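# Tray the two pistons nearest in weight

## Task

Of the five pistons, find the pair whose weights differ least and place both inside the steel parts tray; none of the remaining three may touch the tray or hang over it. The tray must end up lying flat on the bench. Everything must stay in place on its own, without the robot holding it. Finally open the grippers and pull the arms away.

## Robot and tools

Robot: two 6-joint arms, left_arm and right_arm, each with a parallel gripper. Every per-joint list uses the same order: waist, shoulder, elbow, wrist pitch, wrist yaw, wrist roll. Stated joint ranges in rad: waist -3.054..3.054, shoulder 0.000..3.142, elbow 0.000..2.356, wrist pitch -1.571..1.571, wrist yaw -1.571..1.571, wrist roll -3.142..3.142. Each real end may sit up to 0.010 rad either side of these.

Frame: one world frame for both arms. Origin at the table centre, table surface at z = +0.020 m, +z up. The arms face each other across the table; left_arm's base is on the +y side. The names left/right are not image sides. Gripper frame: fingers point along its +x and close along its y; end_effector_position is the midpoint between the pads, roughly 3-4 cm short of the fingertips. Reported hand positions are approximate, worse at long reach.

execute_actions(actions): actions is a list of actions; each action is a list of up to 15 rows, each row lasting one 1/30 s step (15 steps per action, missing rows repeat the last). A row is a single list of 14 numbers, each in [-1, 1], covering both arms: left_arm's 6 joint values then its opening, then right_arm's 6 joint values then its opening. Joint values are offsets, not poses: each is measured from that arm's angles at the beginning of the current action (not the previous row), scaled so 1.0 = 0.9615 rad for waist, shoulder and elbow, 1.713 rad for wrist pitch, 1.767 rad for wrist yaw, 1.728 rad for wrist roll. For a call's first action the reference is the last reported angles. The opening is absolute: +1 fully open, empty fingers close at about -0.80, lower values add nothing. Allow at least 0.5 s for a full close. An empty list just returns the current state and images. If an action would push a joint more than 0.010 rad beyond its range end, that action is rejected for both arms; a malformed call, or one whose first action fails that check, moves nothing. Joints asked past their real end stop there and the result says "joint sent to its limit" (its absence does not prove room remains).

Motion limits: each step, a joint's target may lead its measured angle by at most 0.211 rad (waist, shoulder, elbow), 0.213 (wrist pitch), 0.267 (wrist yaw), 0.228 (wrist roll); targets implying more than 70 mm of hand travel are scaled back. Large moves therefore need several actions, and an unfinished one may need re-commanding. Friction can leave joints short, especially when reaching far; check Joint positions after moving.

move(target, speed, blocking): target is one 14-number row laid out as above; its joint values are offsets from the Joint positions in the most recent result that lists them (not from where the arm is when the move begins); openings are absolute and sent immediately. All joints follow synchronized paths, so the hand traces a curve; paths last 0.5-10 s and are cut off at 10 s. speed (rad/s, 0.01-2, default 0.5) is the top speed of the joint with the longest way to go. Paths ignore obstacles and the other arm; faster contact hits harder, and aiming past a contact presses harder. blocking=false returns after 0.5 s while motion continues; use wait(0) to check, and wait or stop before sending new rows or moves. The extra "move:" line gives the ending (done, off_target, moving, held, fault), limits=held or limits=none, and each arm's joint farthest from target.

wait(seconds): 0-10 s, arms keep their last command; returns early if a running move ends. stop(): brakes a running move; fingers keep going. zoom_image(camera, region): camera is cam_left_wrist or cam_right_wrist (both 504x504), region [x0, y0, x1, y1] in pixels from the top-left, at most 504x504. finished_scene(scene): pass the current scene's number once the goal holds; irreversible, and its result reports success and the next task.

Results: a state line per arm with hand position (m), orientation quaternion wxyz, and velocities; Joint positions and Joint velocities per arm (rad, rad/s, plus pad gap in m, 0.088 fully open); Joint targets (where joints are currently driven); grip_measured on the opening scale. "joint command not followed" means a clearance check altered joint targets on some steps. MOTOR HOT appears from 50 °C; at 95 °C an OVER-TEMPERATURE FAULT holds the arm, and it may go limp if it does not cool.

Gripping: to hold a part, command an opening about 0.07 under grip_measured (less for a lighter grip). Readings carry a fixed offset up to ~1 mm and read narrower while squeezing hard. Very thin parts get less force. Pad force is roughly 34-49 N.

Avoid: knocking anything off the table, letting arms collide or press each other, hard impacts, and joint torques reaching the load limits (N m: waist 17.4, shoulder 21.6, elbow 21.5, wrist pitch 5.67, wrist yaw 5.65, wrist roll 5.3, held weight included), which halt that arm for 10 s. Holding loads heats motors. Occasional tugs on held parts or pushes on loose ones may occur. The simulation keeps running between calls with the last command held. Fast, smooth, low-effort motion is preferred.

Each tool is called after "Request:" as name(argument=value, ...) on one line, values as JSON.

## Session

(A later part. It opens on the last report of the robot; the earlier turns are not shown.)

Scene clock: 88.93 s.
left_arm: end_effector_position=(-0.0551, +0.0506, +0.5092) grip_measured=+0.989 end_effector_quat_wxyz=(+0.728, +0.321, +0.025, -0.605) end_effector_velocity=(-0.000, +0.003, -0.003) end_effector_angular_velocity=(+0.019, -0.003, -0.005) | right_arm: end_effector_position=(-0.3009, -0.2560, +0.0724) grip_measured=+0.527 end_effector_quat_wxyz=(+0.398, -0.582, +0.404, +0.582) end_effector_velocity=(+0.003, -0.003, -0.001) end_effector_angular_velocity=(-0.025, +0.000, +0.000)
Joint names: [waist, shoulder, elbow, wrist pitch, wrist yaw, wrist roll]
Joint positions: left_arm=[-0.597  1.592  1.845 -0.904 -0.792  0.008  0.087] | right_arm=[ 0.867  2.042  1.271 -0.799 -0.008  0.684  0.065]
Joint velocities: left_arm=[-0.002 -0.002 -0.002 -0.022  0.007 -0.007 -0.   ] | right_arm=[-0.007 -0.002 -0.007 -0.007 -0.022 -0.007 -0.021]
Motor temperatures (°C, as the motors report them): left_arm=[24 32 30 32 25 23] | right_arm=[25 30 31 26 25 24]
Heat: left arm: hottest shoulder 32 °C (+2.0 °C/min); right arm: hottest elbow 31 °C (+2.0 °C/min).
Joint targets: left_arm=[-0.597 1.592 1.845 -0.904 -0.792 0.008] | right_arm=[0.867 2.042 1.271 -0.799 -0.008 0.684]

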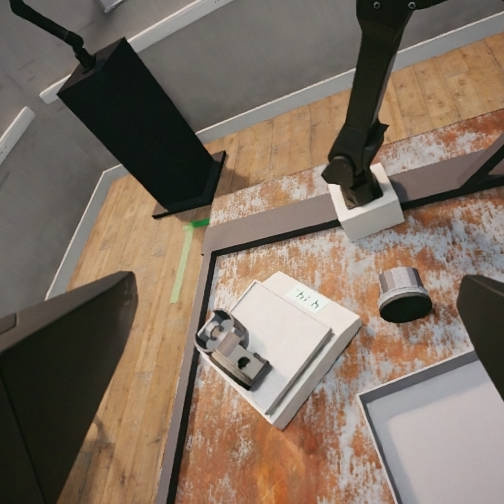

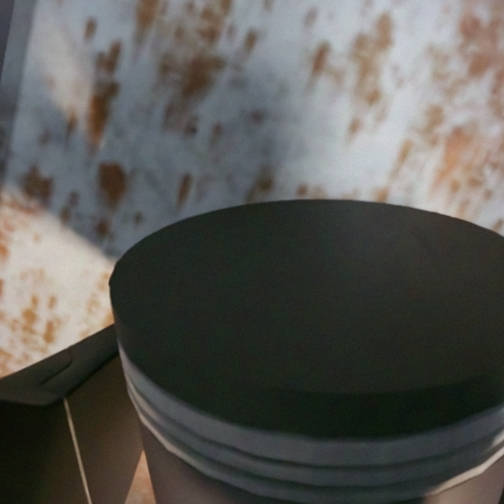

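Request:
execute_actions(actions=[[[0,0,0,0,0,0,1,0,0,0,0,0,0,0.46],[0,0,0,0,0,0,1,0,0,0,0,0,0,0.43],[0,0,0,0,0,0,1,0,0,0,0,0,0,0.4],[0,0,0,0,0,0,1,0,0,0,0,0,0,0.38],[0,0,0,0,0,0,1,0,0,0,0,0,0,0.36],[0,0,0,0,0,0,1,0,0,0,0,0,0,0.34],[0,0,0,0,0,0,1,0,0,0,0,0,0,0.32],[0,0,0,0,0,0,1,0,0,0,0,0,0,0.3],[0,0,0,0,0,0,1,0,0,0,0,0,0,0.28],[0,0,0,0,0,0,1,0,0,0,0,0,0,0.26],[0,0,0,0,0,0,1,0,0,0,0,0,0,0.24],[0,0,0,0,0,0,1,0,0,0,0,0,0,0.22]]])

Scene clock: 89.97 s.
left_arm: end_effector_position=(-0.0551, +0.0506, +0.5092) grip_measured=+0.989 end_effector_quat_wxyz=(+0.728, +0.321, +0.025, -0.605) end_effector_velocity=(+0.001, +0.002, -0.001) end_effector_angular_velocity=(+0.005, -0.014, +0.000) | right_arm: end_effector_position=(-0.3008, -0.2560, +0.0724) grip_measured=+0.318 end_effector_quat_wxyz=(+0.398, -0.582, +0.404, +0.582) end_effector_velocity=(+0.003, +0.000, +0.000) end_effector_angular_velocity=(-0.010, -0.003, +0.000)
Joint names: [waist, shoulder, elbow, wrist pitch, wrist yaw, wrist roll]
Joint positions: left_arm=[-0.597  1.592  1.845 -0.904 -0.792  0.008  0.087] | right_arm=[ 0.867  2.042  1.271 -0.799 -0.008  0.684  0.055]
Joint velocities: left_arm=[-0.002 -0.002 -0.002 -0.007 -0.007  0.007  0.   ] | right_arm=[-0.007 -0.002 -0.002 -0.007 -0.007 -0.007 -0.   ]
Motor temperatures (°C, as the motors report them): left_arm=[24 32 30 32 25 23] | right_arm=[25 30 31 26 25 24]
Heat: left arm: hottest shoulder 32 °C (+2.0 °C/min); right arm: hottest elbow 31 °C (+2.0 °C/min).
Joint targets: left_arm=[-0.597 1.592 1.845 -0.904 -0.792 0.008] | right_arm=[0.867 2.042 1.271 -0.799 -0.008 0.684]

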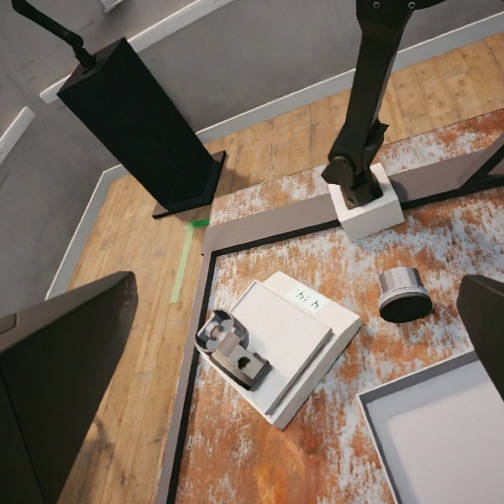

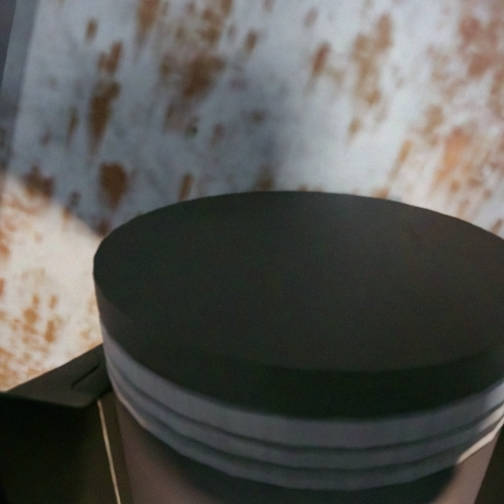

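Request:
move(target=[0,0,0,0,0,0,1, -0.6,-0.427,-0.128,-0.163,0,0.3,0.23], speed=0.7)

Request:
move(target=[0,0,0,0,0,0,1, -0.92,0.02,-0.035,0.025,0,0.38,0.23], speed=0.9)

Scene clock: 93.27 s.
left_arm: end_effector_position=(-0.0551, +0.0506, +0.5092) grip_measured=+0.989 end_effector_quat_wxyz=(+0.728, +0.321, +0.025, -0.605) end_effector_velocity=(+0.003, +0.002, +0.000) end_effector_angular_velocity=(-0.004, -0.009, +0.018) | right_arm: end_effector_position=(-0.1217, -0.1810, +0.1646) grip_measured=+0.318 end_effector_quat_wxyz=(+0.642, -0.291, +0.647, +0.290) end_effector_velocity=(+0.001, -0.003, -0.001) end_effector_angular_velocity=(-0.014, +0.001, +0.005)
Joint names: [waist, shoulder, elbow, wrist pitch, wrist yaw, wrist roll]
Joint positions: left_arm=[-0.597  1.592  1.845 -0.904 -0.792  0.008  0.087] | right_arm=[ 0.294  1.648  1.154 -1.076 -0.008  1.199  0.055]
Joint velocities: left_arm=[-0.002 -0.002 -0.002 -0.007 -0.022 -0.007  0.   ] | right_arm=[-0.002 -0.002 -0.007 -0.007 -0.007 -0.007 -0.   ]
Motor temperatures (°C, as the motors report them): left_arm=[24 32 30 33 25 23] | right_arm=[25 31 31 26 25 24]
Heat: left arm: hottest wrist pitch 33 °C (+3.0 °C/min); right arm: hottest shoulder 31 °C (+2.0 °C/min).
Joint targets: left_arm=[-0.597 1.592 1.845 -0.904 -0.792 0.008] | right_arm=[0.290 1.632 1.148 -1.078 -0.008 1.203]
move: off_target (right_arm); limits=none; left_arm: farthest joint: the waist, 0.000 radians from its target (0.000 radians at the start); right_arm: farthest joint: the shoulder, 0.017 radians from its target (0.411 radians at the start)

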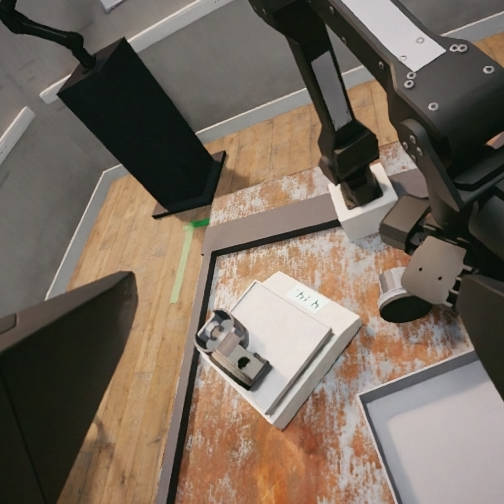

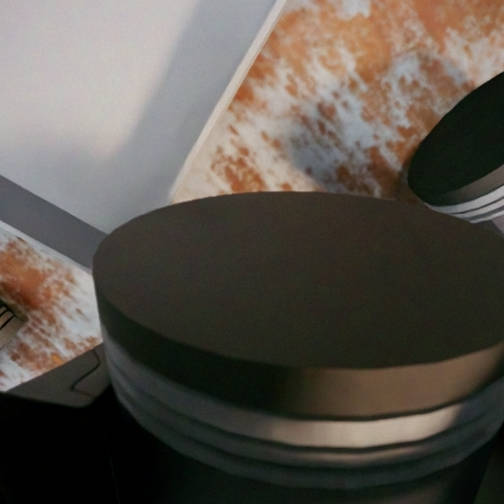

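Scene clock: 94.97 s.
left_arm: end_effector_position=(-0.0551, +0.0506, +0.5092) grip_measured=+0.989 end_effector_quat_wxyz=(+0.728, +0.321, +0.025, -0.605) end_effector_velocity=(-0.000, +0.000, +0.001) end_effector_angular_velocity=(-0.010, +0.007, +0.007) | right_arm: end_effector_position=(+0.1209, -0.1706, +0.1552) grip_measured=+0.318 end_effector_quat_wxyz=(+0.663, +0.239, +0.669, -0.237) end_effector_velocity=(-0.002, -0.002, +0.000) end_effector_angular_velocity=(+0.002, +0.023, +0.000)
Joint names: [waist, shoulder, elbow, wrist pitch, wrist yaw, wrist roll]
Joint positions: left_arm=[-0.597  1.592  1.845 -0.904 -0.792  0.008  0.087] | right_arm=[-0.587  1.658  1.126 -1.035 -0.008  1.853  0.055]
Joint velocities: left_arm=[-0.002 -0.002 -0.002  0.007 -0.007 -0.007 -0.   ] | right_arm=[-0.007 -0.002 -0.002 -0.007 -0.022 -0.007 -0.   ]
Motor temperatures (°C, as the motors report them): left_arm=[24 32 30 33 25 23] | right_arm=[25 31 31 26 25 24]
Heat: left arm: hottest wrist pitch 33 °C (+3.0 °C/min); right arm: hottest shoulder 31 °C (+2.0 °C/min).
Joint targets: left_arm=[-0.597 1.592 1.845 -0.904 -0.792 0.008] | right_arm=[-0.591 1.668 1.120 -1.034 -0.008 1.856]
move: done; limits=none; left_arm: farthest joint: the waist, 0.000 radians from its target (0.000 radians at the start); right_arm: farthest joint: the shoulder, 0.009 radians from its target (0.019 radians at the start)

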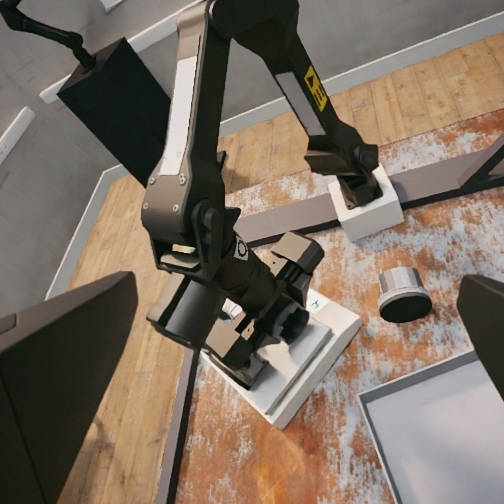

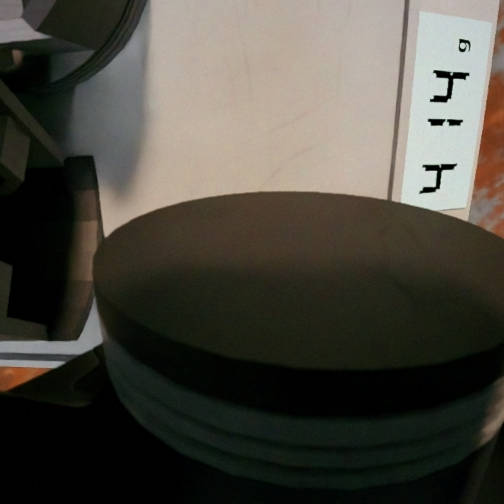

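Request:
move(target=[0,0,0,0,0,0,1, 0,0.035,-0.061,0.046,0,0,0.23], speed=0.12)

Scene clock: 96.37 s.
left_arm: end_effector_position=(-0.0551, +0.0506, +0.5092) grip_measured=+0.989 end_effector_quat_wxyz=(+0.728, +0.321, +0.025, -0.605) end_effector_velocity=(+0.002, +0.003, -0.003) end_effector_angular_velocity=(+0.010, +0.003, +0.013) | right_arm: end_effector_position=(+0.1211, -0.1706, +0.1362) grip_measured=+0.318 end_effector_quat_wxyz=(+0.663, +0.240, +0.669, -0.237) end_effector_velocity=(-0.002, -0.003, -0.001) end_effector_angular_velocity=(-0.008, +0.011, +0.005)
Joint names: [waist, shoulder, elbow, wrist pitch, wrist yaw, wrist roll]
Joint positions: left_arm=[-0.597  1.592  1.845 -0.904 -0.792  0.008  0.087] | right_arm=[-0.587  1.683  1.073 -0.958 -0.008  1.853  0.055]
Joint velocities: left_arm=[-0.002 -0.002 -0.002 -0.022 -0.007 -0.022  0.   ] | right_arm=[-0.002 -0.002 -0.007 -0.007 -0.007 -0.007 -0.   ]
Motor temperatures (°C, as the motors report them): left_arm=[24 32 30 33 25 23] | right_arm=[25 31 31 26 25 24]
Heat: left arm: hottest wrist pitch 33 °C (+3.0 °C/min); right arm: hottest shoulder 31 °C (+2.0 °C/min).
Joint targets: left_arm=[-0.597 1.592 1.845 -0.904 -0.792 0.008] | right_arm=[-0.587 1.692 1.067 -0.956 -0.008 1.853]
move: done; limits=none; left_arm: farthest joint: the waist, 0.000 radians from its target (0.000 radians at the start); right_arm: farthest joint: the shoulder, 0.009 radians from its target (0.034 radians at the start)

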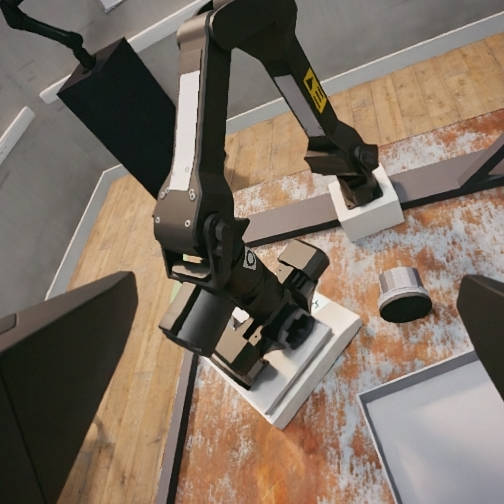

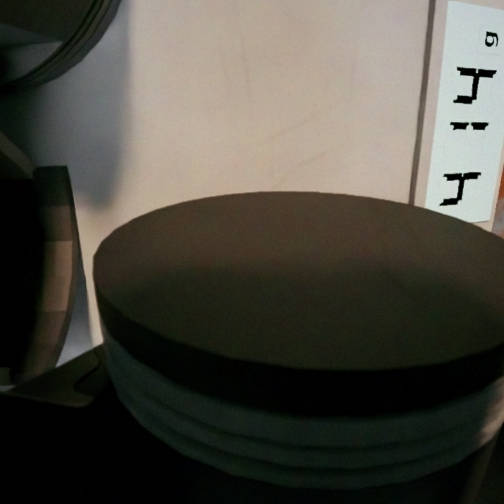

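Request:
move(target=[0,0,0,0,0,0,1, 0,0.013,-0.016,0.009,0,0,0.23], speed=0.04)

Scene clock: 97.27 s.
left_arm: end_effector_position=(-0.0551, +0.0506, +0.5092) grip_measured=+0.989 end_effector_quat_wxyz=(+0.728, +0.321, +0.025, -0.605) end_effector_velocity=(-0.002, +0.000, -0.001) end_effector_angular_velocity=(+0.003, +0.018, +0.001) | right_arm: end_effector_position=(+0.1212, -0.1703, +0.1338) grip_measured=+0.318 end_effector_quat_wxyz=(+0.663, +0.241, +0.668, -0.236) end_effector_velocity=(-0.001, -0.002, +0.000) end_effector_angular_velocity=(-0.004, +0.010, +0.005)
Joint names: [waist, shoulder, elbow, wrist pitch, wrist yaw, wrist roll]
Joint positions: left_arm=[-0.597  1.592  1.845 -0.904 -0.792  0.008  0.087] | right_arm=[-0.587  1.684  1.065 -0.945 -0.008  1.853  0.055]
Joint velocities: left_arm=[-0.002  0.002  0.002 -0.007  0.007 -0.022 -0.   ] | right_arm=[-0.002 -0.002 -0.002 -0.007 -0.007 -0.007 -0.   ]
Motor temperatures (°C, as the motors report them): left_arm=[24 32 30 33 25 23] | right_arm=[25 30 31 26 25 24]
Heat: left arm: hottest wrist pitch 33 °C (+3.0 °C/min); right arm: hottest elbow 31 °C (+2.0 °C/min).
Joint targets: left_arm=[-0.597 1.592 1.845 -0.904 -0.792 0.008] | right_arm=[-0.587 1.695 1.058 -0.942 -0.008 1.853]
move: off_target (right_arm); limits=none; left_arm: farthest joint: the waist, 0.000 radians from its target (0.000 radians at the start); right_arm: farthest joint: the shoulder, 0.011 radians from its target (0.013 radians at the start)

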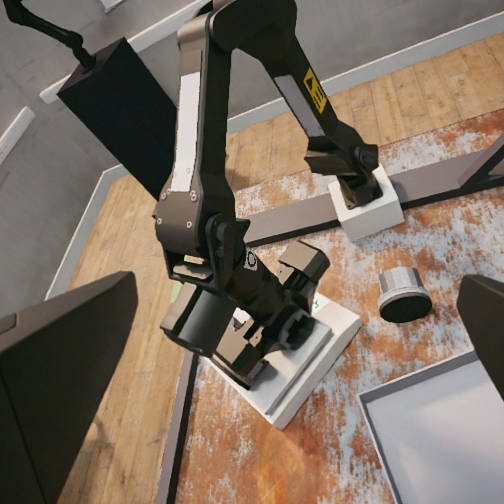

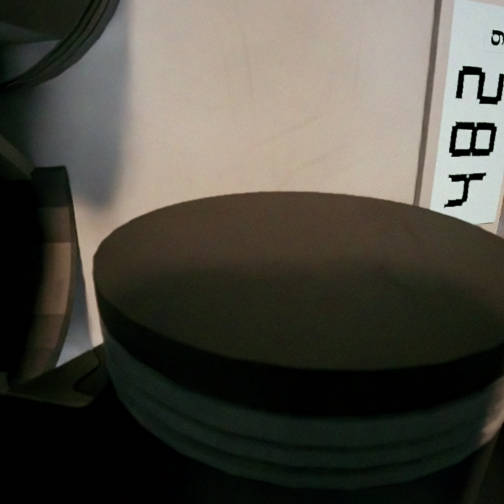

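Request:
execute_actions(actions=[[[0,0,0,0,0,0,1,0,0,0,0,0,0,0.25],[0,0,0,0,0,0,1,0,0,0,0,0,0,0.27],[0,0,0,0,0,0,1,0,0,0,0,0,0,0.29],[0,0,0,0,0,0,1,0,0,0,0,0,0,0.31],[0,0,0,0,0,0,1,0,0,0,0,0,0,0.33],[0,0,0,0,0,0,1,0,0,0,0,0,0,0.35],[0,0,0,0,0,0,1,0,0,0,0,0,0,0.37],[0,0,0,0,0,0,1,0,0,0,0,0,0,0.39],[0,0,0,0,0,0,1,0,0,0,0,0,0,0.41],[0,0,0,0,0,0,1,0,0,0,0,0,0,0.44],[0,0,0,0,0,0,1,0,0,0,0,0,0,0.48],[0,0,0,0,0,0,1,0,0,0,0,0,0,0.52],[0,0,0,0,0,0,1,0,0,0,0,0,0,0.55]]])

Scene clock: 98.27 s.
left_arm: end_effector_position=(-0.0551, +0.0506, +0.5092) grip_measured=+0.989 end_effector_quat_wxyz=(+0.728, +0.321, +0.025, -0.605) end_effector_velocity=(+0.006, +0.002, -0.002) end_effector_angular_velocity=(+0.005, -0.004, +0.029) | right_arm: end_effector_position=(+0.1211, -0.1706, +0.1337) grip_measured=+0.497 end_effector_quat_wxyz=(+0.663, +0.240, +0.668, -0.236) end_effector_velocity=(-0.003, -0.005, +0.000) end_effector_angular_velocity=(-0.017, +0.015, -0.010)
Joint names: [waist, shoulder, elbow, wrist pitch, wrist yaw, wrist roll]
Joint positions: left_arm=[-0.597  1.592  1.845 -0.904 -0.792  0.008  0.087] | right_arm=[-0.587  1.684  1.065 -0.946 -0.008  1.853  0.063]
Joint velocities: left_arm=[ 0.002 -0.002 -0.002 -0.022 -0.022 -0.022 -0.   ] | right_arm=[-0.002 -0.002 -0.002 -0.022 -0.007  0.007  0.023]
Motor temperatures (°C, as the motors report them): left_arm=[24 32 30 33 25 23] | right_arm=[25 30 31 26 25 24]
Heat: left arm: hottest wrist pitch 33 °C (+3.0 °C/min); right arm: hottest elbow 31 °C (+2.0 °C/min).
Joint targets: left_arm=[-0.597 1.592 1.845 -0.904 -0.792 0.008] | right_arm=[-0.587 1.684 1.065 -0.945 -0.008 1.853]

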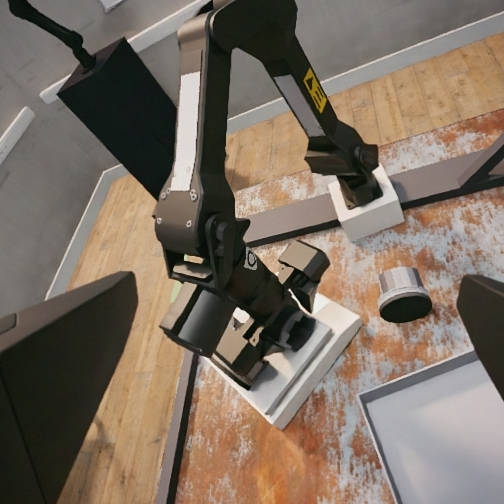

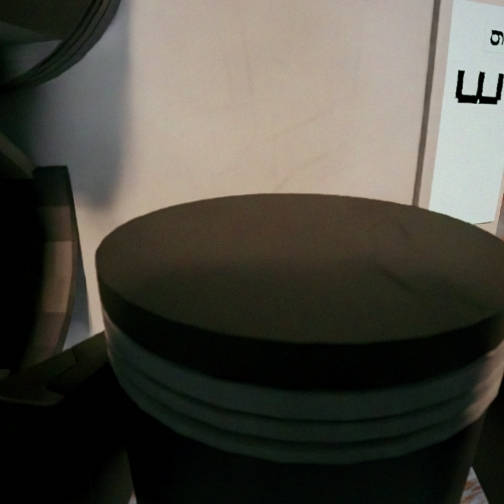

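Request:
execute_actions(actions=[[[0,0,0,0,0,0,1,0,0,0,0,0,0,0.62],[0,0,0,0,0,0,1,0,0,0,0,0,0,0.7],[0,0,0,0,0,0,1,0,0,0,0,0,0,0.8],[0,0,0,0,0,0,1,0,0,0,0,0,0,0.8],[0,0,0,0,0,0,1,0,0,0,0,0,0,0.8],[0,0,0,0,0,0,1,0,-0.01,0.01,-0.003,0,0,0.8],[0,0,0,0,0,0,1,0,-0.012,0.018,-0.008,0,0,0.8],[0,0,0,0,0,0,1,0,-0.015,0.028,-0.015,0,0,0.8],[0,0,0,0,0,0,1,0,-0.019,0.04,-0.024,0,0,0.8],[0,0,0,0,0,0,1,0,-0.024,0.054,-0.034,0,0,0.8],[0,0,0,0,0,0,1,0,-0.029,0.07,-0.046,0,0,0.8],[0,0,0,0,0,0,1,0,-0.034,0.086,-0.058,0,0,0.8],[0,0,0,0,0,0,1,0,-0.039,0.102,-0.07,0,0,0.8],[0,0,0,0,0,0,1,0,-0.044,0.118,-0.082,0,0,0.8],[0,0,0,0,0,0,1,0,-0.049,0.134,-0.094,0,0,0.8]]])

Scene clock: 99.83 s.
left_arm: end_effector_position=(-0.0551, +0.0506, +0.5092) grip_measured=+0.989 end_effector_quat_wxyz=(+0.728, +0.321, +0.025, -0.605) end_effector_velocity=(+0.000, +0.001, -0.001) end_effector_angular_velocity=(+0.004, -0.024, +0.007) | right_arm: end_effector_position=(+0.1214, -0.1693, +0.1574) grip_measured=+0.794 end_effector_quat_wxyz=(+0.663, +0.238, +0.669, -0.238) end_effector_velocity=(+0.004, +0.011, +0.151) end_effector_angular_velocity=(+0.060, -0.002, +0.015)
Joint names: [waist, shoulder, elbow, wrist pitch, wrist yaw, wrist roll]
Joint positions: left_arm=[-0.597  1.592  1.845 -0.904 -0.792  0.008  0.087] | right_arm=[-0.586  1.665  1.142 -1.05  -0.008  1.853  0.078]
Joint velocities: left_arm=[-0.007  0.002 -0.002 -0.007 -0.022  0.007 -0.   ] | right_arm=[-0.007 -0.164  0.442 -0.549 -0.022 -0.022  0.002]
Motor temperatures (°C, as the motors report them): left_arm=[24 32 30 33 25 23] | right_arm=[25 30 31 26 25 24]
Heat: left arm: hottest wrist pitch 33 °C (+2.0 °C/min); right arm: hottest elbow 31 °C (+2.0 °C/min).
Joint targets: left_arm=[-0.597 1.592 1.845 -0.904 -0.792 0.008] | right_arm=[-0.587 1.637 1.194 -1.107 -0.008 1.853]

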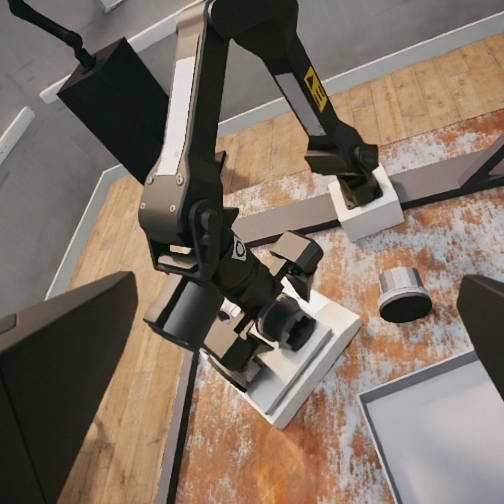

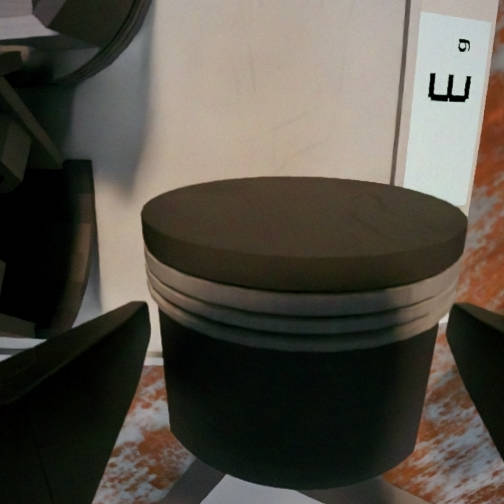

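Request:
move(target=[0,0,0,0,0,0,1, 0,-0.056,0.155,-0.108,0,0,0.8], speed=0.4)

Request:
move(target=[0,0,0,0,0,0,1, -0.358,0.27,0.292,-0.016,0,-0.2,1], speed=0.6)

Scene clock: 101.07 s.
left_arm: end_effector_position=(-0.0551, +0.0506, +0.5092) grip_measured=+0.989 end_effector_quat_wxyz=(+0.728, +0.321, +0.025, -0.605) end_effector_velocity=(+0.001, +0.002, -0.001) end_effector_angular_velocity=(+0.002, -0.001, +0.007) | right_arm: end_effector_position=(+0.1205, -0.1714, +0.2042) grip_measured=+0.798 end_effector_quat_wxyz=(+0.663, +0.239, +0.669, -0.237) end_effector_velocity=(-0.001, -0.002, +0.000) end_effector_angular_velocity=(-0.004, +0.010, -0.010)
Joint names: [waist, shoulder, elbow, wrist pitch, wrist yaw, wrist roll]
Joint positions: left_arm=[-0.597  1.592  1.845 -0.904 -0.792  0.008  0.087] | right_arm=[-0.586  1.62   1.283 -1.232 -0.008  1.853  0.078]
Joint velocities: left_arm=[-0.002 -0.002 -0.002 -0.007 -0.007 -0.007 -0.   ] | right_arm=[-0.002 -0.002 -0.002 -0.007 -0.007  0.007 -0.   ]
Motor temperatures (°C, as the motors report them): left_arm=[24 32 30 33 25 23] | right_arm=[25 31 31 26 25 24]
Heat: left arm: hottest wrist pitch 33 °C (+2.0 °C/min); right arm: hottest shoulder 31 °C (+2.0 °C/min).
Joint targets: left_arm=[-0.597 1.592 1.845 -0.904 -0.792 0.008] | right_arm=[-0.586 1.611 1.291 -1.235 -0.008 1.853]
move: done; limits=none; left_arm: farthest joint: the waist, 0.000 radians from its target (0.000 radians at the start); right_arm: farthest joint: the shoulder, 0.009 radians from its target (0.034 radians at the start)

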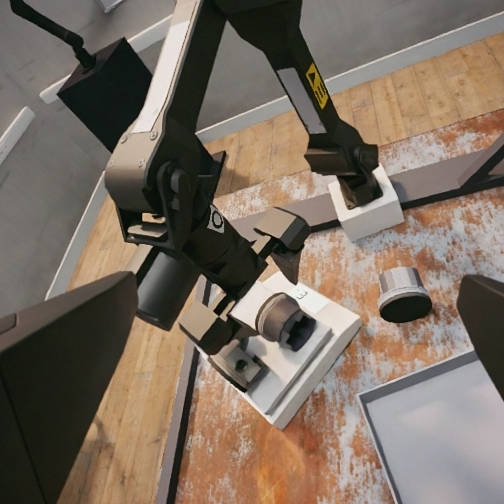

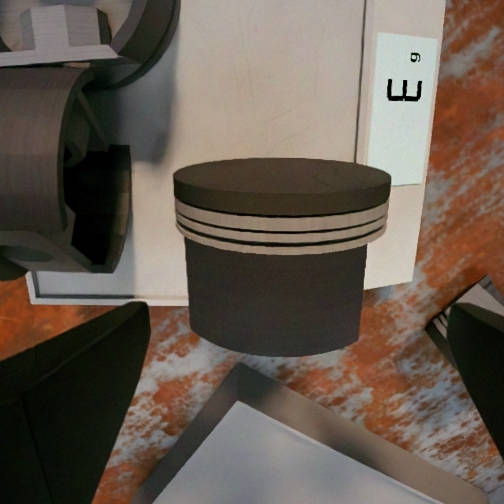

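Scene clock: 102.30 s.
left_arm: end_effector_position=(-0.0551, +0.0506, +0.5092) grip_measured=+0.989 end_effector_quat_wxyz=(+0.728, +0.321, +0.025, -0.605) end_effector_velocity=(+0.001, +0.002, -0.001) end_effector_angular_velocity=(-0.002, +0.011, +0.013) | right_arm: end_effector_position=(+0.2454, -0.1758, +0.2006) grip_measured=+1.000 end_effector_quat_wxyz=(+0.664, +0.240, +0.668, -0.234) end_effector_velocity=(-0.000, -0.003, -0.001) end_effector_angular_velocity=(-0.004, +0.014, +0.000)
Joint names: [waist, shoulder, elbow, wrist pitch, wrist yaw, wrist roll]
Joint positions: left_arm=[-0.597  1.592  1.845 -0.904 -0.792  0.008  0.087] | right_arm=[-0.926  1.864  1.556 -1.257 -0.008  1.511  0.088]
Joint velocities: left_arm=[-0.002 -0.002 -0.002 -0.007 -0.007 -0.022 -0.   ] | right_arm=[-0.007  0.002 -0.002 -0.007 -0.007 -0.007  0.   ]
Motor temperatures (°C, as the motors report them): left_arm=[24 32 30 33 25 23] | right_arm=[25 31 31 26 25 24]
Heat: left arm: hottest wrist pitch 33 °C (+2.0 °C/min); right arm: hottest shoulder 31 °C (+2.0 °C/min).
Joint targets: left_arm=[-0.597 1.592 1.845 -0.904 -0.792 0.008] | right_arm=[-0.930 1.880 1.564 -1.259 -0.008 1.507]
move: off_target (right_arm); limits=none; left_arm: farthest joint: the waist, 0.000 radians from its target (0.000 radians at the start); right_arm: farthest joint: the shoulder, 0.016 radians from its target (0.259 radians at the start)

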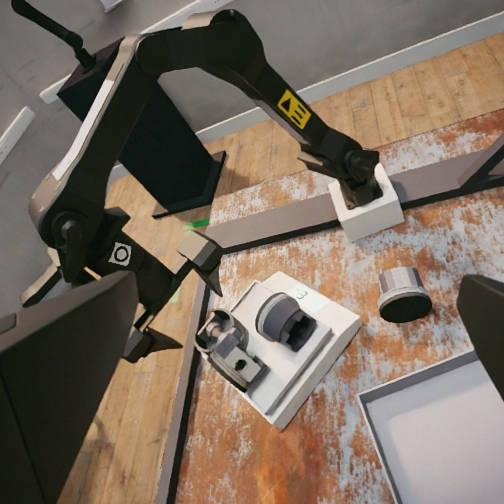

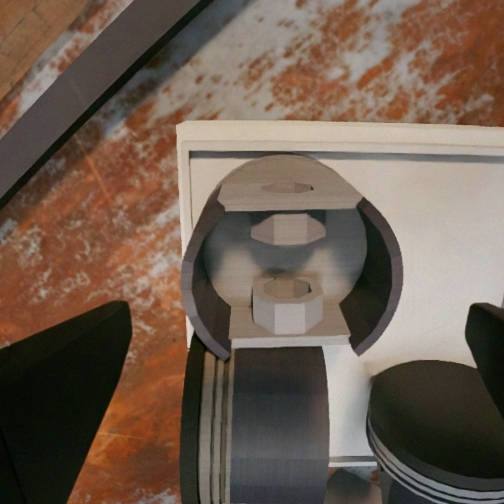

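Request:
move(target=[0,0,0,0,0,0,1, 0.014,0.078,-0.206,0.143,0,0.006,1], speed=0.4)

Request:
execute_actions(actions=[[[0,0,0,0,0,0,1,0,0,0,0,0,0,0.9],[0,0,0,0,0,0,1,0,0,0,0,0,0,0.85],[0,0,0,0,0,0,1,0,0,0,0,0,0,0.8],[0,0,0,0,0,0,1,0,0,0,0,0,0,0.76],[0,0,0,0,0,0,1,0,0,0,0,0,0,0.72],[0,0,0,0,0,0,1,0,0,0,0,0,0,0.69],[0,0,0,0,0,0,1,0,0,0,0,0,0,0.66],[0,0,0,0,0,0,1,0,0,0,0,0,0,0.64],[0,0,0,0,0,0,1,0,0,0,0,0,0,0.62],[0,0,0,0,0,0,1,0,0,0,0,0,0,0.6],[0,0,0,0,0,0,1,0,0,0,0,0,0,0.58],[0,0,0,0,0,0,1,0,0,0,0,0,0,0.56],[0,0,0,0,0,0,1,0,0,0,0,0,0,0.54]]])

Scene clock: 104.17 s.
left_arm: end_effector_position=(-0.0551, +0.0506, +0.5092) grip_measured=+0.989 end_effector_quat_wxyz=(+0.728, +0.321, +0.025, -0.605) end_effector_velocity=(+0.001, +0.002, -0.001) end_effector_angular_velocity=(+0.002, -0.001, +0.007) | right_arm: end_effector_position=(+0.2442, -0.1722, +0.1342) grip_measured=+1.000 end_effector_quat_wxyz=(+0.664, +0.238, +0.669, -0.235) end_effector_velocity=(-0.000, -0.003, +0.000) end_effector_angular_velocity=(-0.000, +0.010, +0.000)
Joint names: [waist, shoulder, elbow, wrist pitch, wrist yaw, wrist roll]
Joint positions: left_arm=[-0.597  1.592  1.845 -0.904 -0.792  0.008  0.087] | right_arm=[-0.917  1.924  1.368 -1.014 -0.008  1.518  0.088]
Joint velocities: left_arm=[-0.002 -0.002 -0.002 -0.007 -0.007 -0.007 -0.   ] | right_arm=[-0.007 -0.002 -0.002 -0.007 -0.007 -0.007  0.   ]
Motor temperatures (°C, as the motors report them): left_arm=[24 32 30 33 25 23] | right_arm=[25 31 31 26 25 24]
Heat: left arm: hottest wrist pitch 33 °C (+2.0 °C/min); right arm: hottest shoulder 31 °C (+2.0 °C/min).
Joint targets: left_arm=[-0.597 1.592 1.845 -0.904 -0.792 0.008] | right_arm=[-0.913 1.939 1.358 -1.012 -0.008 1.521]
move: off_target (right_arm); limits=none; left_arm: farthest joint: the waist, 0.000 radians from its target (0.000 radians at the start); right_arm: farthest joint: the shoulder, 0.015 radians from its target (0.075 radians at the start)

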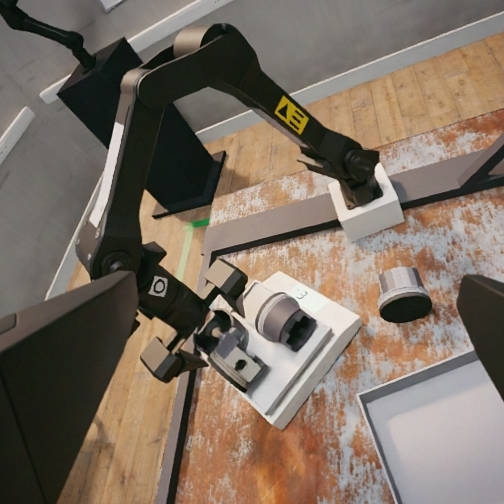

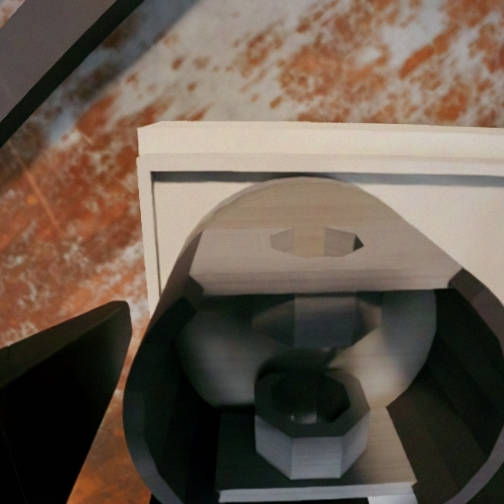

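Scene clock: 104.67 s.
left_arm: end_effector_position=(-0.0551, +0.0506, +0.5092) grip_measured=+0.989 end_effector_quat_wxyz=(+0.728, +0.321, +0.025, -0.605) end_effector_velocity=(-0.000, +0.000, +0.001) end_effector_angular_velocity=(-0.010, +0.007, +0.007) | right_arm: end_effector_position=(+0.2438, -0.1727, +0.1342) grip_measured=+0.632 end_effector_quat_wxyz=(+0.663, +0.237, +0.669, -0.236) end_effector_velocity=(-0.001, -0.000, +0.001) end_effector_angular_velocity=(+0.003, +0.007, +0.005)
Joint names: [waist, shoulder, elbow, wrist pitch, wrist yaw, wrist roll]
Joint positions: left_arm=[-0.597  1.592  1.845 -0.904 -0.792  0.008  0.087] | right_arm=[-0.917  1.924  1.368 -1.017 -0.008  1.518  0.07 ]
Joint velocities: left_arm=[-0.002 -0.002 -0.002  0.007 -0.007 -0.007 -0.   ] | right_arm=[-0.002 -0.002  0.002 -0.007 -0.007 -0.007 -0.   ]
Motor temperatures (°C, as the motors report them): left_arm=[24 32 30 33 25 23] | right_arm=[25 31 31 26 25 24]
Heat: left arm: hottest wrist pitch 33 °C (+2.0 °C/min); right arm: hottest shoulder 31 °C (+1.0 °C/min).
Joint targets: left_arm=[-0.597 1.592 1.845 -0.904 -0.792 0.008] | right_arm=[-0.917 1.924 1.368 -1.015 -0.008 1.518]

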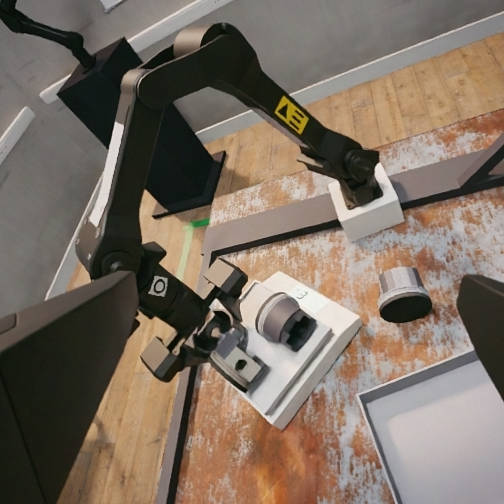

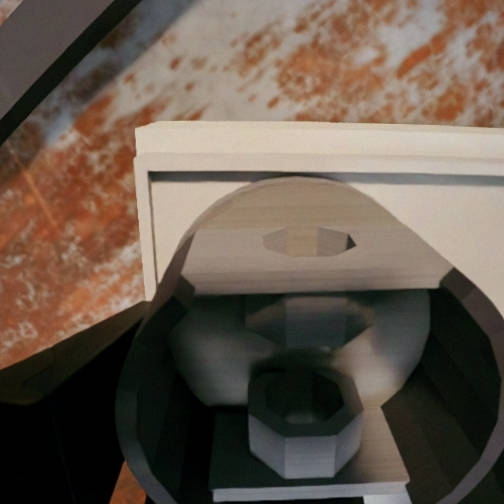

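Request:
move(target=[0,0,0,0,0,0,1, -0.035,-0.03,0.048,-0.028,0,0,0.54], speed=0.1)

Request:
move(target=[0,0,0,0,0,0,1, 0,-0.32,-0.07,-0.13,0,0,0.54], speed=0.5)

Scene clock: 106.33 s.
left_arm: end_effector_position=(-0.0551, +0.0506, +0.5092) grip_measured=+0.989 end_effector_quat_wxyz=(+0.728, +0.321, +0.025, -0.605) end_effector_velocity=(-0.001, -0.001, -0.000) end_effector_angular_velocity=(-0.006, +0.004, +0.007) | right_arm: end_effector_position=(+0.2521, -0.1795, +0.1459) grip_measured=+0.632 end_effector_quat_wxyz=(+0.658, +0.248, +0.667, -0.247) end_effector_velocity=(-0.001, +0.002, +0.000) end_effector_angular_velocity=(+0.010, +0.000, +0.010)
Joint names: [waist, shoulder, elbow, wrist pitch, wrist yaw, wrist roll]
Joint positions: left_arm=[-0.597  1.592  1.845 -0.904 -0.792  0.008  0.087] | right_arm=[-0.949  1.914  1.403 -1.063 -0.012  1.518  0.07 ]
Joint velocities: left_arm=[-0.002  0.002 -0.002  0.007 -0.007 -0.007 -0.   ] | right_arm=[ 0.002 -0.002 -0.002  0.007 -0.007 -0.007 -0.   ]
Motor temperatures (°C, as the motors report them): left_arm=[24 32 30 33 25 23] | right_arm=[25 31 31 26 25 24]
Heat: left arm: hottest wrist pitch 33 °C (+2.0 °C/min); right arm: hottest shoulder 31 °C (+1.0 °C/min).
Joint targets: left_arm=[-0.597 1.592 1.845 -0.904 -0.792 0.008] | right_arm=[-0.950 1.895 1.414 -1.066 -0.008 1.518]
move: off_target (right_arm); limits=none; left_arm: farthest joint: the waist, 0.000 radians from its target (0.000 radians at the start); right_arm: farthest joint: the shoulder, 0.019 radians from its target (0.029 radians at the start)

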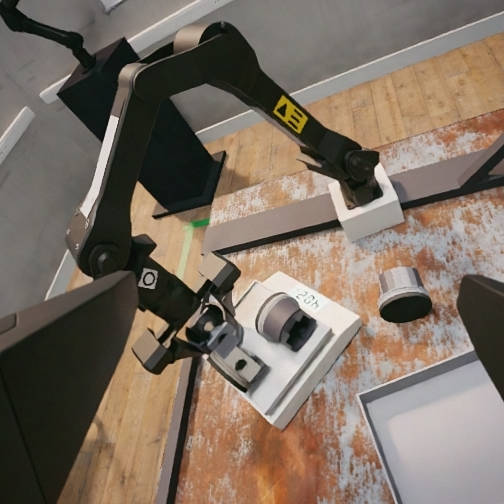

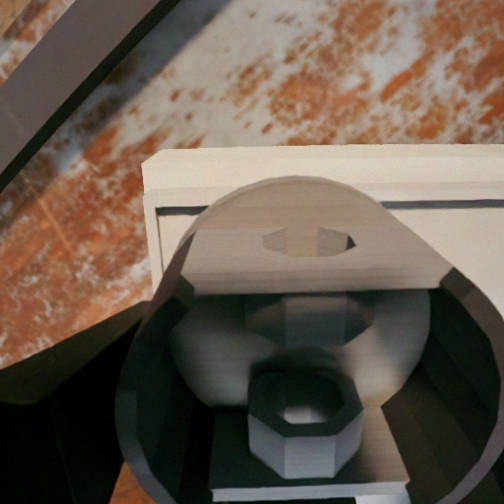

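Scene clock: 107.53 s.
left_arm: end_effector_position=(-0.0551, +0.0506, +0.5092) grip_measured=+0.989 end_effector_quat_wxyz=(+0.728, +0.321, +0.025, -0.605) end_effector_velocity=(-0.002, +0.001, +0.001) end_effector_angular_velocity=(-0.007, -0.006, -0.005) | right_arm: end_effector_position=(+0.2077, -0.2256, +0.2180) grip_measured=+0.632 end_effector_quat_wxyz=(+0.660, +0.251, +0.665, -0.244) end_effector_velocity=(-0.000, -0.003, +0.000) end_effector_angular_velocity=(-0.010, -0.000, +0.005)
Joint names: [waist, shoulder, elbow, wrist pitch, wrist yaw, wrist roll]
Joint positions: left_arm=[-0.597  1.592  1.845 -0.904 -0.792  0.008  0.087] | right_arm=[-0.949  1.623  1.341 -1.283 -0.012  1.518  0.07 ]
Joint velocities: left_arm=[-0.007 -0.002 -0.002  0.007 -0.007  0.007 -0.   ] | right_arm=[-0.002 -0.002 -0.002 -0.007  0.007 -0.007  0.   ]
Motor temperatures (°C, as the motors report them): left_arm=[24 32 30 33 25 23] | right_arm=[25 31 31 26 25 24]
Heat: left arm: hottest wrist pitch 33 °C (+2.0 °C/min); right arm: hottest shoulder 31 °C (+1.0 °C/min).
Joint targets: left_arm=[-0.597 1.592 1.845 -0.904 -0.792 0.008] | right_arm=[-0.949 1.606 1.336 -1.286 -0.012 1.518]
move: off_target (right_arm); limits=none; left_arm: farthest joint: the waist, 0.000 radians from its target (0.000 radians at the start); right_arm: farthest joint: the shoulder, 0.017 radians from its target (0.308 radians at the start)

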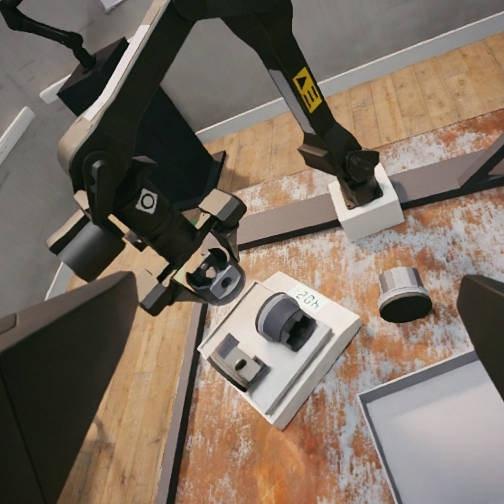

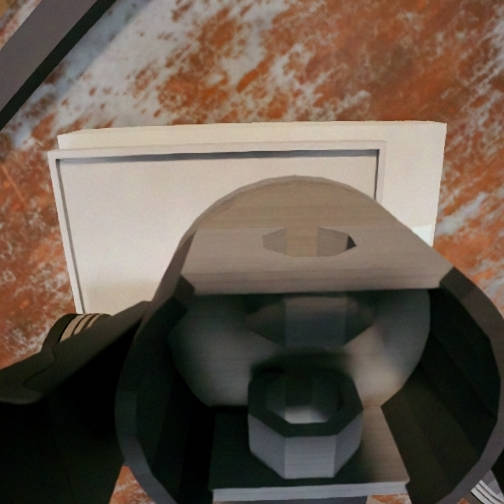

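Request:
zoom_image(camera="cam_left_wrist", region=[200, 260, 360, 420])

Region (200, 260, 360, 420) of cam_left_wrist's 504x504 image, scaled by 3.150, with more detail than that image has.

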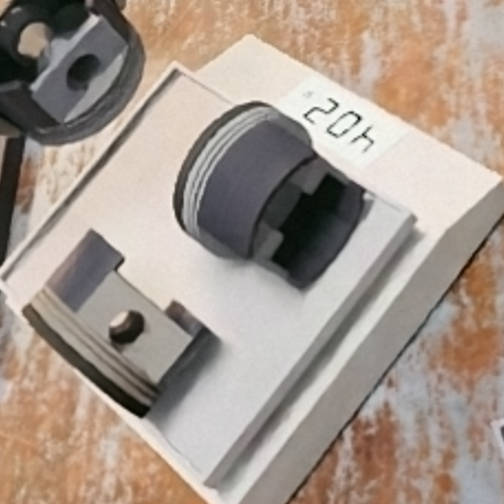

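Request:
move(target=[0,0,0,0,0,0,1, 0.048,0.071,-0.261,0.175,0,0.01,0.54], speed=0.45)

Scene clock: 110.03 s.
left_arm: end_effector_position=(-0.0551, +0.0506, +0.5092) grip_measured=+0.989 end_effector_quat_wxyz=(+0.728, +0.321, +0.025, -0.605) end_effector_velocity=(+0.002, +0.000, +0.002) end_effector_angular_velocity=(-0.016, -0.000, +0.018) | right_arm: end_effector_position=(+0.1983, -0.2178, +0.1413) grip_measured=+0.632 end_effector_quat_wxyz=(+0.662, +0.239, +0.670, -0.237) end_effector_velocity=(-0.002, +0.001, +0.001) end_effector_angular_velocity=(+0.003, +0.007, +0.024)
Joint names: [waist, shoulder, elbow, wrist pitch, wrist yaw, wrist roll]
Joint positions: left_arm=[-0.597  1.592  1.845 -0.904 -0.792  0.008  0.087] | right_arm=[-0.907  1.683  1.096 -0.985 -0.012  1.532  0.07 ]
Joint velocities: left_arm=[-0.002 -0.002 -0.002  0.007 -0.022 -0.007  0.   ] | right_arm=[ 0.002 -0.002  0.002 -0.007 -0.007 -0.022  0.   ]
Motor temperatures (°C, as the motors report them): left_arm=[24 32 30 33 25 23] | right_arm=[25 31 31 26 25 24]
Heat: left arm: hottest wrist pitch 33 °C (+2.0 °C/min); right arm: hottest shoulder 31 °C (+1.0 °C/min).
Joint targets: left_arm=[-0.597 1.592 1.845 -0.904 -0.792 0.008] | right_arm=[-0.903 1.691 1.090 -0.983 -0.012 1.535]
move: done; limits=none; left_arm: farthest joint: the waist, 0.000 radians from its target (0.000 radians at the start); right_arm: farthest joint: the shoulder, 0.008 radians from its target (0.068 radians at the start)

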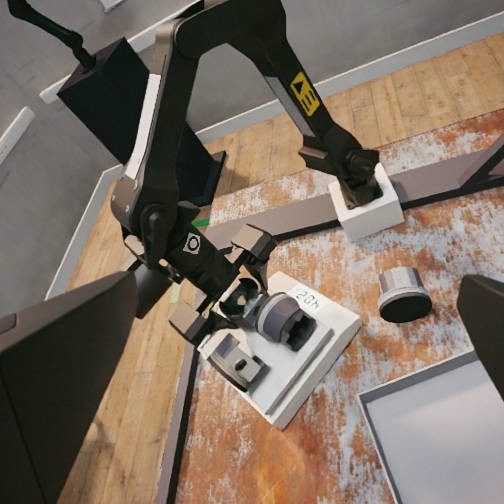

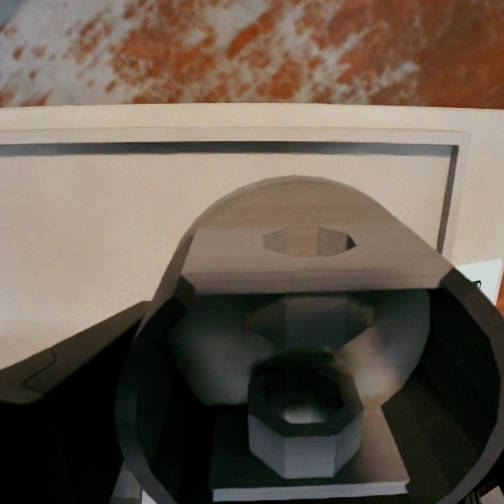

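Good. Lower ~8 mm.

Request:
move(target=[0,0,0,0,0,0,1, 0,0.02,-0.03,0.021,0,0,0.54], speed=0.07)

Scene clock: 111.13 s.
left_arm: end_effector_position=(-0.0551, +0.0506, +0.5092) grip_measured=+0.989 end_effector_quat_wxyz=(+0.728, +0.321, +0.025, -0.605) end_effector_velocity=(+0.001, +0.002, -0.001) end_effector_angular_velocity=(+0.002, -0.001, +0.007) | right_arm: end_effector_position=(+0.1981, -0.2180, +0.1332) grip_measured=+0.632 end_effector_quat_wxyz=(+0.662, +0.239, +0.670, -0.237) end_effector_velocity=(+0.002, -0.000, +0.000) end_effector_angular_velocity=(+0.001, -0.010, +0.005)
Joint names: [waist, shoulder, elbow, wrist pitch, wrist yaw, wrist roll]
Joint positions: left_arm=[-0.597  1.592  1.845 -0.904 -0.792  0.008  0.087] | right_arm=[-0.907  1.693  1.072 -0.951 -0.012  1.532  0.07 ]
Joint velocities: left_arm=[-0.002 -0.002 -0.002 -0.007 -0.007 -0.007 -0.   ] | right_arm=[-0.002 -0.002 -0.002  0.007  0.007 -0.007 -0.   ]
Motor temperatures (°C, as the motors report them): left_arm=[24 32 30 33 25 23] | right_arm=[25 31 31 26 25 24]
Heat: left arm: hottest wrist pitch 33 °C (+2.0 °C/min); right arm: hottest shoulder 31 °C (+1.0 °C/min).
Joint targets: left_arm=[-0.597 1.592 1.845 -0.904 -0.792 0.008] | right_arm=[-0.907 1.702 1.067 -0.949 -0.012 1.532]
move: done; limits=none; left_arm: farthest joint: the waist, 0.000 radians from its target (0.000 radians at the start); right_arm: farthest joint: the shoulder, 0.009 radians from its target (0.019 radians at the start)

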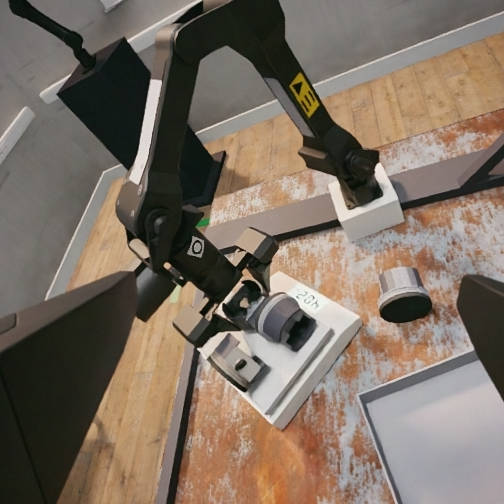

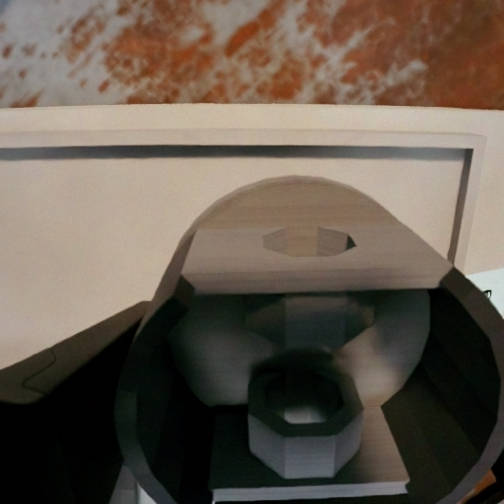

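Request:
move(target=[0,0,0,0,0,0,1, 0,0.011,-0.013,0.007,0,0,0.54], speed=0.03)

Scene clock: 112.13 s.
left_arm: end_effector_position=(-0.0551, +0.0506, +0.5092) grip_measured=+0.989 end_effector_quat_wxyz=(+0.728, +0.321, +0.025, -0.605) end_effector_velocity=(+0.004, +0.003, +0.004) end_effector_angular_velocity=(-0.012, -0.003, +0.018) | right_arm: end_effector_position=(+0.1985, -0.2176, +0.1324) grip_measured=+0.632 end_effector_quat_wxyz=(+0.662, +0.240, +0.669, -0.235) end_effector_velocity=(-0.001, -0.002, +0.000) end_effector_angular_velocity=(-0.010, -0.001, +0.010)
Joint names: [waist, shoulder, elbow, wrist pitch, wrist yaw, wrist roll]
Joint positions: left_arm=[-0.597  1.592  1.845 -0.904 -0.792  0.008  0.087] | right_arm=[-0.907  1.693  1.069 -0.944 -0.012  1.532  0.07 ]
Joint velocities: left_arm=[-0.002 -0.007  0.002 -0.007 -0.022 -0.007 -0.   ] | right_arm=[ 0.002 -0.002 -0.002 -0.007  0.007 -0.007 -0.   ]
Motor temperatures (°C, as the motors report them): left_arm=[24 32 30 33 25 23] | right_arm=[25 31 31 26 25 24]
Heat: left arm: hottest wrist pitch 33 °C (+2.0 °C/min); right arm: hottest shoulder 31 °C (+1.0 °C/min).
Joint targets: left_arm=[-0.597 1.592 1.845 -0.904 -0.792 0.008] | right_arm=[-0.907 1.704 1.060 -0.939 -0.012 1.532]
move: done; limits=none; left_arm: farthest joint: the waist, 0.000 radians from its target (0.000 radians at the start); right_arm: farthest joint: the shoulder, 0.010 radians from its target (0.010 radians at the start)

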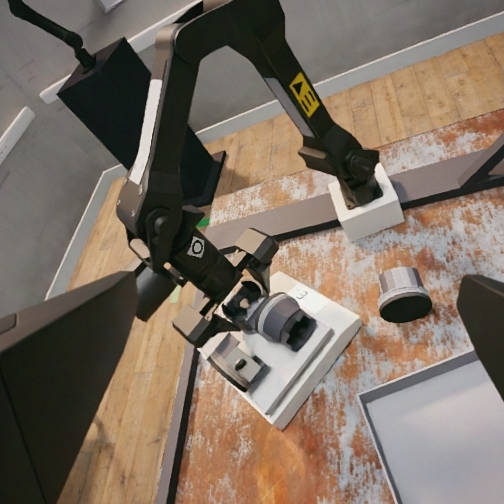

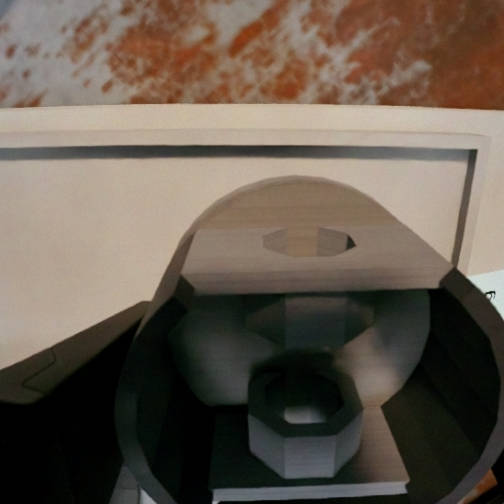

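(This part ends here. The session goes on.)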